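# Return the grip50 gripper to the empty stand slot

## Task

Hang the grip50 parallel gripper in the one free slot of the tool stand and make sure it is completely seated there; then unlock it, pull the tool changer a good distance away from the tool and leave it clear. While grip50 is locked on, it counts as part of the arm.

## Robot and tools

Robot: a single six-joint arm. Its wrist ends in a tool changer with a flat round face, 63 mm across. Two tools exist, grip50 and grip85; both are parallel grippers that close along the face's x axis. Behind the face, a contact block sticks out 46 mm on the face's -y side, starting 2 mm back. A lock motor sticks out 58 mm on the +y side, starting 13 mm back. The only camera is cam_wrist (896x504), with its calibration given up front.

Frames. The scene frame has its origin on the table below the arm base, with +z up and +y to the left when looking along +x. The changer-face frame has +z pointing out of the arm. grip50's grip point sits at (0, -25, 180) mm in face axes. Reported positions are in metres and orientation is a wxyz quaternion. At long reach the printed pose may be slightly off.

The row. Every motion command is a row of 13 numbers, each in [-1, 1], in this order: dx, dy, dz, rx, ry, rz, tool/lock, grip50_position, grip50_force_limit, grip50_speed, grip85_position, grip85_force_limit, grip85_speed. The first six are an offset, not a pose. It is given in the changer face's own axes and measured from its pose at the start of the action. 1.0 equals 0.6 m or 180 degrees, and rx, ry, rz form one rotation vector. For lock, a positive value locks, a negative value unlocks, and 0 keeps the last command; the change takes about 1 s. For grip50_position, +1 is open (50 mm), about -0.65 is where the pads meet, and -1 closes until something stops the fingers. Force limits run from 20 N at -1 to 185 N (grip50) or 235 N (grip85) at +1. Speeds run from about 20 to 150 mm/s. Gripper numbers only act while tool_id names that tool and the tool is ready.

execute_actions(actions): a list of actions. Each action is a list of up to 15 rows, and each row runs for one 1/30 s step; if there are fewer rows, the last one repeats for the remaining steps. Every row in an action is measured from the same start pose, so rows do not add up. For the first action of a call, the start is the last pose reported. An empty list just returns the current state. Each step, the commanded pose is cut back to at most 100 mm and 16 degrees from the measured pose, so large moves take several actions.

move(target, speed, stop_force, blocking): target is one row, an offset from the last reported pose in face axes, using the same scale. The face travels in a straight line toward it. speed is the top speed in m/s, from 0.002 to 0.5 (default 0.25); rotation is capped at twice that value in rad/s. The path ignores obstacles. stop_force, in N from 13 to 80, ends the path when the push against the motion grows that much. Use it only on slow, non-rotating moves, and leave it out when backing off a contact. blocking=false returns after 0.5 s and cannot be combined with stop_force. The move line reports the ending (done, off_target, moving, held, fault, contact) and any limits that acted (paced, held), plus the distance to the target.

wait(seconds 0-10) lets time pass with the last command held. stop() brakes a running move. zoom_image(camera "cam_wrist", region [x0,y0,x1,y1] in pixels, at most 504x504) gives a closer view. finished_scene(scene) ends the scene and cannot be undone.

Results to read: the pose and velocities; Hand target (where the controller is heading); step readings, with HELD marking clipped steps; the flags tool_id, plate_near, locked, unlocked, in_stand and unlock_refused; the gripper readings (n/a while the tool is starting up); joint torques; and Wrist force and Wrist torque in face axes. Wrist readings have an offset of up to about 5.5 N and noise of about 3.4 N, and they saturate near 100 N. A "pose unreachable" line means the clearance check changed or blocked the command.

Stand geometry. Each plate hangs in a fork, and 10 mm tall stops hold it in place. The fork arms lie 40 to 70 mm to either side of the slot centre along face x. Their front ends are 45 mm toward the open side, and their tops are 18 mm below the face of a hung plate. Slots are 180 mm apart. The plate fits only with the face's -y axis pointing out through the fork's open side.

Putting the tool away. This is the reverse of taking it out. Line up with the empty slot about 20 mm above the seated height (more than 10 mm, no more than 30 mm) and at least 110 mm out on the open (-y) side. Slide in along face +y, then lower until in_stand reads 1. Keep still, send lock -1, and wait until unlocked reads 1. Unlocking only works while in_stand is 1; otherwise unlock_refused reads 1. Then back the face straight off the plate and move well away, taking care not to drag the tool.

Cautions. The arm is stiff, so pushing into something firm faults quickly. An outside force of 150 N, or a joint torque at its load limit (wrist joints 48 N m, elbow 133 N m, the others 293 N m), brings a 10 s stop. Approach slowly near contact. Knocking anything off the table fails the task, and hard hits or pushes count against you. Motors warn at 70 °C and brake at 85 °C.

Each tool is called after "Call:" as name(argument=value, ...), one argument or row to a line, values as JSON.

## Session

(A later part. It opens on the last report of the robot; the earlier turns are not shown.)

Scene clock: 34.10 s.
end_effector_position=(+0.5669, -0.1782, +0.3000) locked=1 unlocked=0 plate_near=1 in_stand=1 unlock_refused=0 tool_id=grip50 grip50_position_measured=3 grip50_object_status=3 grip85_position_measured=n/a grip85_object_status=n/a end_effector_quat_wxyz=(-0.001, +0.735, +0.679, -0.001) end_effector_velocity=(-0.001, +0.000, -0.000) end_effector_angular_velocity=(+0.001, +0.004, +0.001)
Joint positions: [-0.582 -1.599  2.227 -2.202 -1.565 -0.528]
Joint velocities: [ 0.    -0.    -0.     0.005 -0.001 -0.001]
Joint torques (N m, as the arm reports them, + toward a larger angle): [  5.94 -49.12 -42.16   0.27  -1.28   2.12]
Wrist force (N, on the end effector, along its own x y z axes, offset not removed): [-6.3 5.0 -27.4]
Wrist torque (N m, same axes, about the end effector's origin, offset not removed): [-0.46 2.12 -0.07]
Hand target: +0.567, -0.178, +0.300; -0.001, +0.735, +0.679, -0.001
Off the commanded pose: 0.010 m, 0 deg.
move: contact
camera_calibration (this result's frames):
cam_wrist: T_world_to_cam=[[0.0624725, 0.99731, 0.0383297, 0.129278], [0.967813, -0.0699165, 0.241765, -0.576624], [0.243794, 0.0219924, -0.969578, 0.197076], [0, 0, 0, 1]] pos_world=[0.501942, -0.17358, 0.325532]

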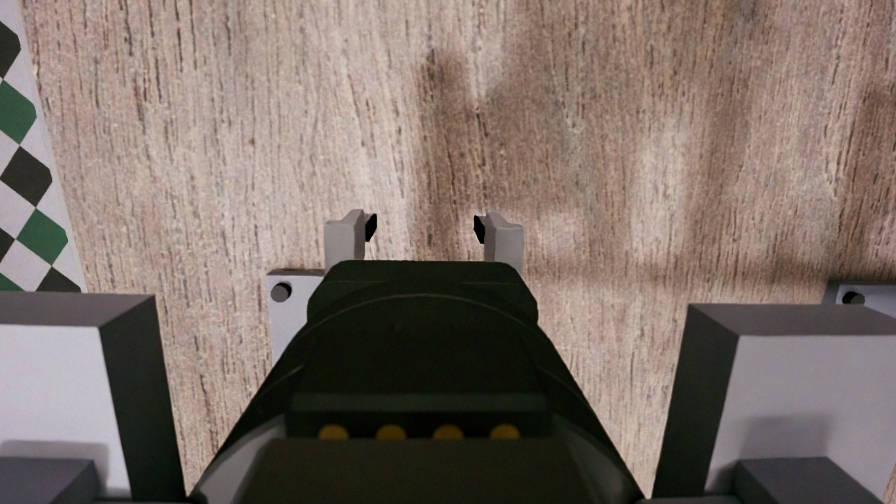

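Call:
execute_actions(
  actions=[
    [[0,0,-0.0004,0,0,0,-1,1,0,0,1,0,0]],
    [[0,0,-0.0004,0,0,0,-1,1,0,0,1,0,0]],
    [[0,0,-0.0004,0,0,0,-1,1,0,0,1,0,0]],
  ],
)

Call:
move(
  target=[0,0,-0.05,0,0,0,0,0,0,0,0,0,0],
  speed=0.05,
)

Call:
move(
  target=[0,-0.05,-0.3,0,0,0,0,0,0,0,0,0,0],
  speed=0.3,
)

Scene clock: 35.77 s.
end_effector_position=(+0.5669, -0.1782, +0.3007) locked=0 unlocked=1 plate_near=1 in_stand=1 unlock_refused=0 tool_id=none grip50_position_measured=n/a grip50_object_status=n/a grip85_position_measured=n/a grip85_object_status=n/a end_effector_quat_wxyz=(-0.001, +0.735, +0.679, -0.001) end_effector_velocity=(-0.001, +0.000, +0.002) end_effector_angular_velocity=(-0.002, -0.002, -0.000)
Joint positions: [-0.582 -1.6    2.226 -2.201 -1.565 -0.528]
Joint velocities: [-0.    -0.003  0.     0.    -0.001  0.   ]
Joint torques (N m, as the arm reports them, + toward a larger angle): [  5.6  -56.29 -56.51  -1.23  -1.41   2.07]
Wrist force (N, on the end effector, along its own x y z axes, offset not removed): [-1.6 0.0 -2.5]
Wrist torque (N m, same axes, about the end effector's origin, offset not removed): [-0.22 0.14 -0.07]
Hand target: +0.567, -0.178, +0.301; -0.001, +0.735, +0.679, -0.001
Off the commanded pose: 0.000 m, 0 deg.
Step readings (end_effector_position; steps 1 to 15: 1st action; 16 to 30: 2nd action; 31 to 45: 3rd action):
0: (+0.5668, -0.1782, +0.3001)
1: (+0.5668, -0.1781, +0.3001)
2: (+0.5668, -0.1781, +0.3001)
4: (+0.5668, -0.1782, +0.3001)
8: (+0.5668, -0.1782, +0.3001)
15: (+0.5669, -0.1782, +0.3002)
16: (+0.5669, -0.1782, +0.3002)
17: (+0.5669, -0.1782, +0.3003)
19: (+0.5669, -0.1782, +0.3004)
23: (+0.5669, -0.1782, +0.3004)
30: (+0.5669, -0.1782, +0.3005)
31: (+0.5669, -0.1782, +0.3005)
32: (+0.5669, -0.1782, +0.3005)
34: (+0.5669, -0.1782, +0.3006)
38: (+0.5669, -0.1782, +0.3007)
45: end_effector_position above
camera_calibration (this result's frames):
cam_wrist: T_world_to_cam=[[0.062476, 0.997309, 0.0383732, 0.129223], [0.967829, -0.0699289, 0.241695, -0.576768], [0.243727, 0.0220386, -0.969593, 0.197791], [0, 0, 0, 1]] pos_world=[0.501933, -0.173567, 0.32622]

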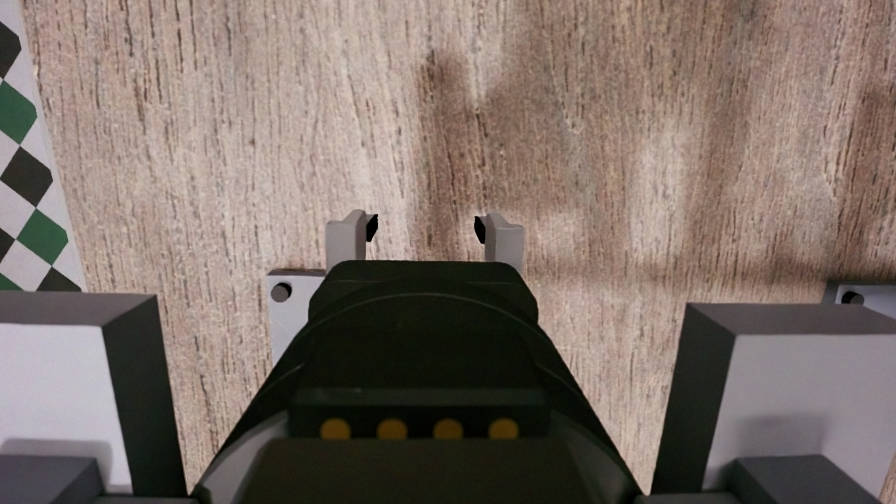

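Scene clock: 36.80 s.
end_effector_position=(+0.5669, -0.1781, +0.3304) locked=0 unlocked=1 plate_near=0 in_stand=0 unlock_refused=0 tool_id=none grip50_position_measured=n/a grip50_object_status=n/a grip85_position_measured=n/a grip85_object_status=n/a end_effector_quat_wxyz=(-0.001, +0.735, +0.679, -0.001) end_effector_velocity=(+0.000, +0.000, +0.003) end_effector_angular_velocity=(+0.000, -0.001, +0.001)
Joint positions: [-0.582 -1.634  2.196 -2.136 -1.565 -0.529]
Joint velocities: [-0.    -0.003 -0.003  0.005  0.001 -0.001]
Joint torques (N m, as the arm reports them, + toward a larger angle): [ -9.19 -54.97 -58.31  -0.69  -1.32  -2.75]
Wrist force (N, on the end effector, along its own x y z axes, offset not removed): [0.0 1.0 0.3]
Wrist torque (N m, same axes, about the end effector's origin, offset not removed): [-0.08 -0.08 -0.17]
Hand target: +0.567, -0.178, +0.331; -0.001, +0.735, +0.679, -0.001
Off the commanded pose: 0.000 m, 0 deg.
move: done
camera_calibration (this result's frames):
cam_wrist: T_world_to_cam=[[0.0625017, 0.997307, 0.0383573, 0.128001], [0.967822, -0.0699506, 0.241718, -0.583991], [0.24375, 0.0220153, -0.969588, 0.226508], [0, 0, 0, 1]] pos_world=[0.501988, -0.173493, 0.355871]

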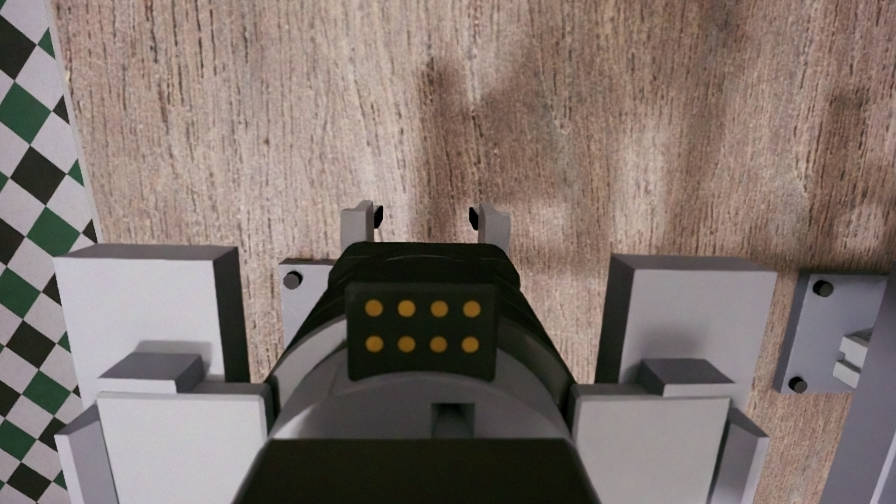

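Scene clock: 38.13 s.
end_effector_position=(+0.5374, -0.1753, +0.5100) locked=0 unlocked=1 plate_near=0 in_stand=0 unlock_refused=0 tool_id=none grip50_position_measured=n/a grip50_object_status=n/a grip85_position_measured=n/a grip85_object_status=n/a end_effector_quat_wxyz=(-0.001, +0.735, +0.679, -0.001) end_effector_velocity=(-0.001, +0.000, +0.003) end_effector_angular_velocity=(-0.000, -0.001, +0.000)
Joint positions: [-0.612 -1.815  2.005 -1.765 -1.565 -0.558]
Joint velocities: [-0.001 -0.003 -0.004  0.006  0.001 -0.001]
Joint torques (N m, as the arm reports them, + toward a larger angle): [ -8.42 -44.13 -64.84  -1.83   3.18  -2.8 ]
Wrist force (N, on the end effector, along its own x y z axes, offset not removed): [-1.5 0.7 -0.1]
Wrist torque (N m, same axes, about the end effector's origin, offset not removed): [-0.08 0.21 -0.09]
Hand target: +0.537, -0.175, +0.510; -0.001, +0.735, +0.679, -0.001
Off the commanded pose: 0.001 m, 0 deg.
move: done
camera_calibration (this result's frames):
cam_wrist: T_world_to_cam=[[0.0625069, 0.997309, 0.0383133, 0.120194], [0.967789, -0.0699478, 0.241851, -0.598712], [0.24388, 0.0219618, -0.969557, 0.407735], [0, 0, 0, 1]] pos_world=[0.472475, -0.170704, 0.535517]

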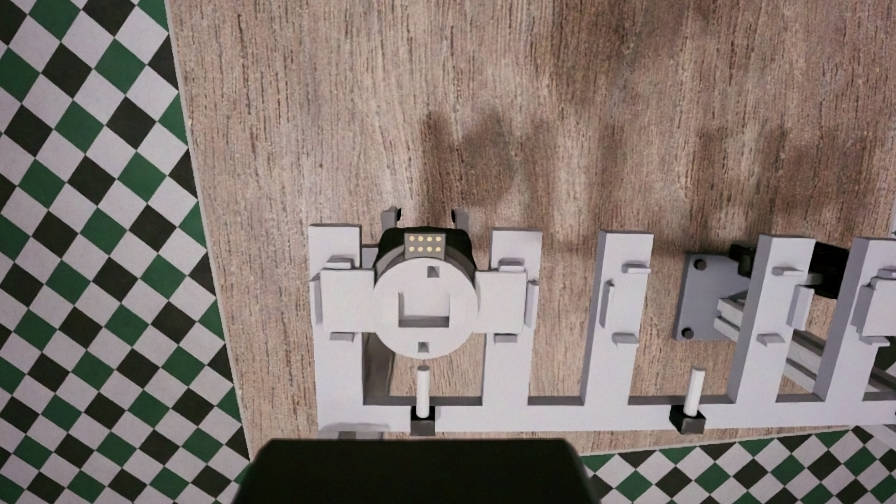

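Call:
finished_scene(
  scene=2,
)

The scene is finished: the task was done.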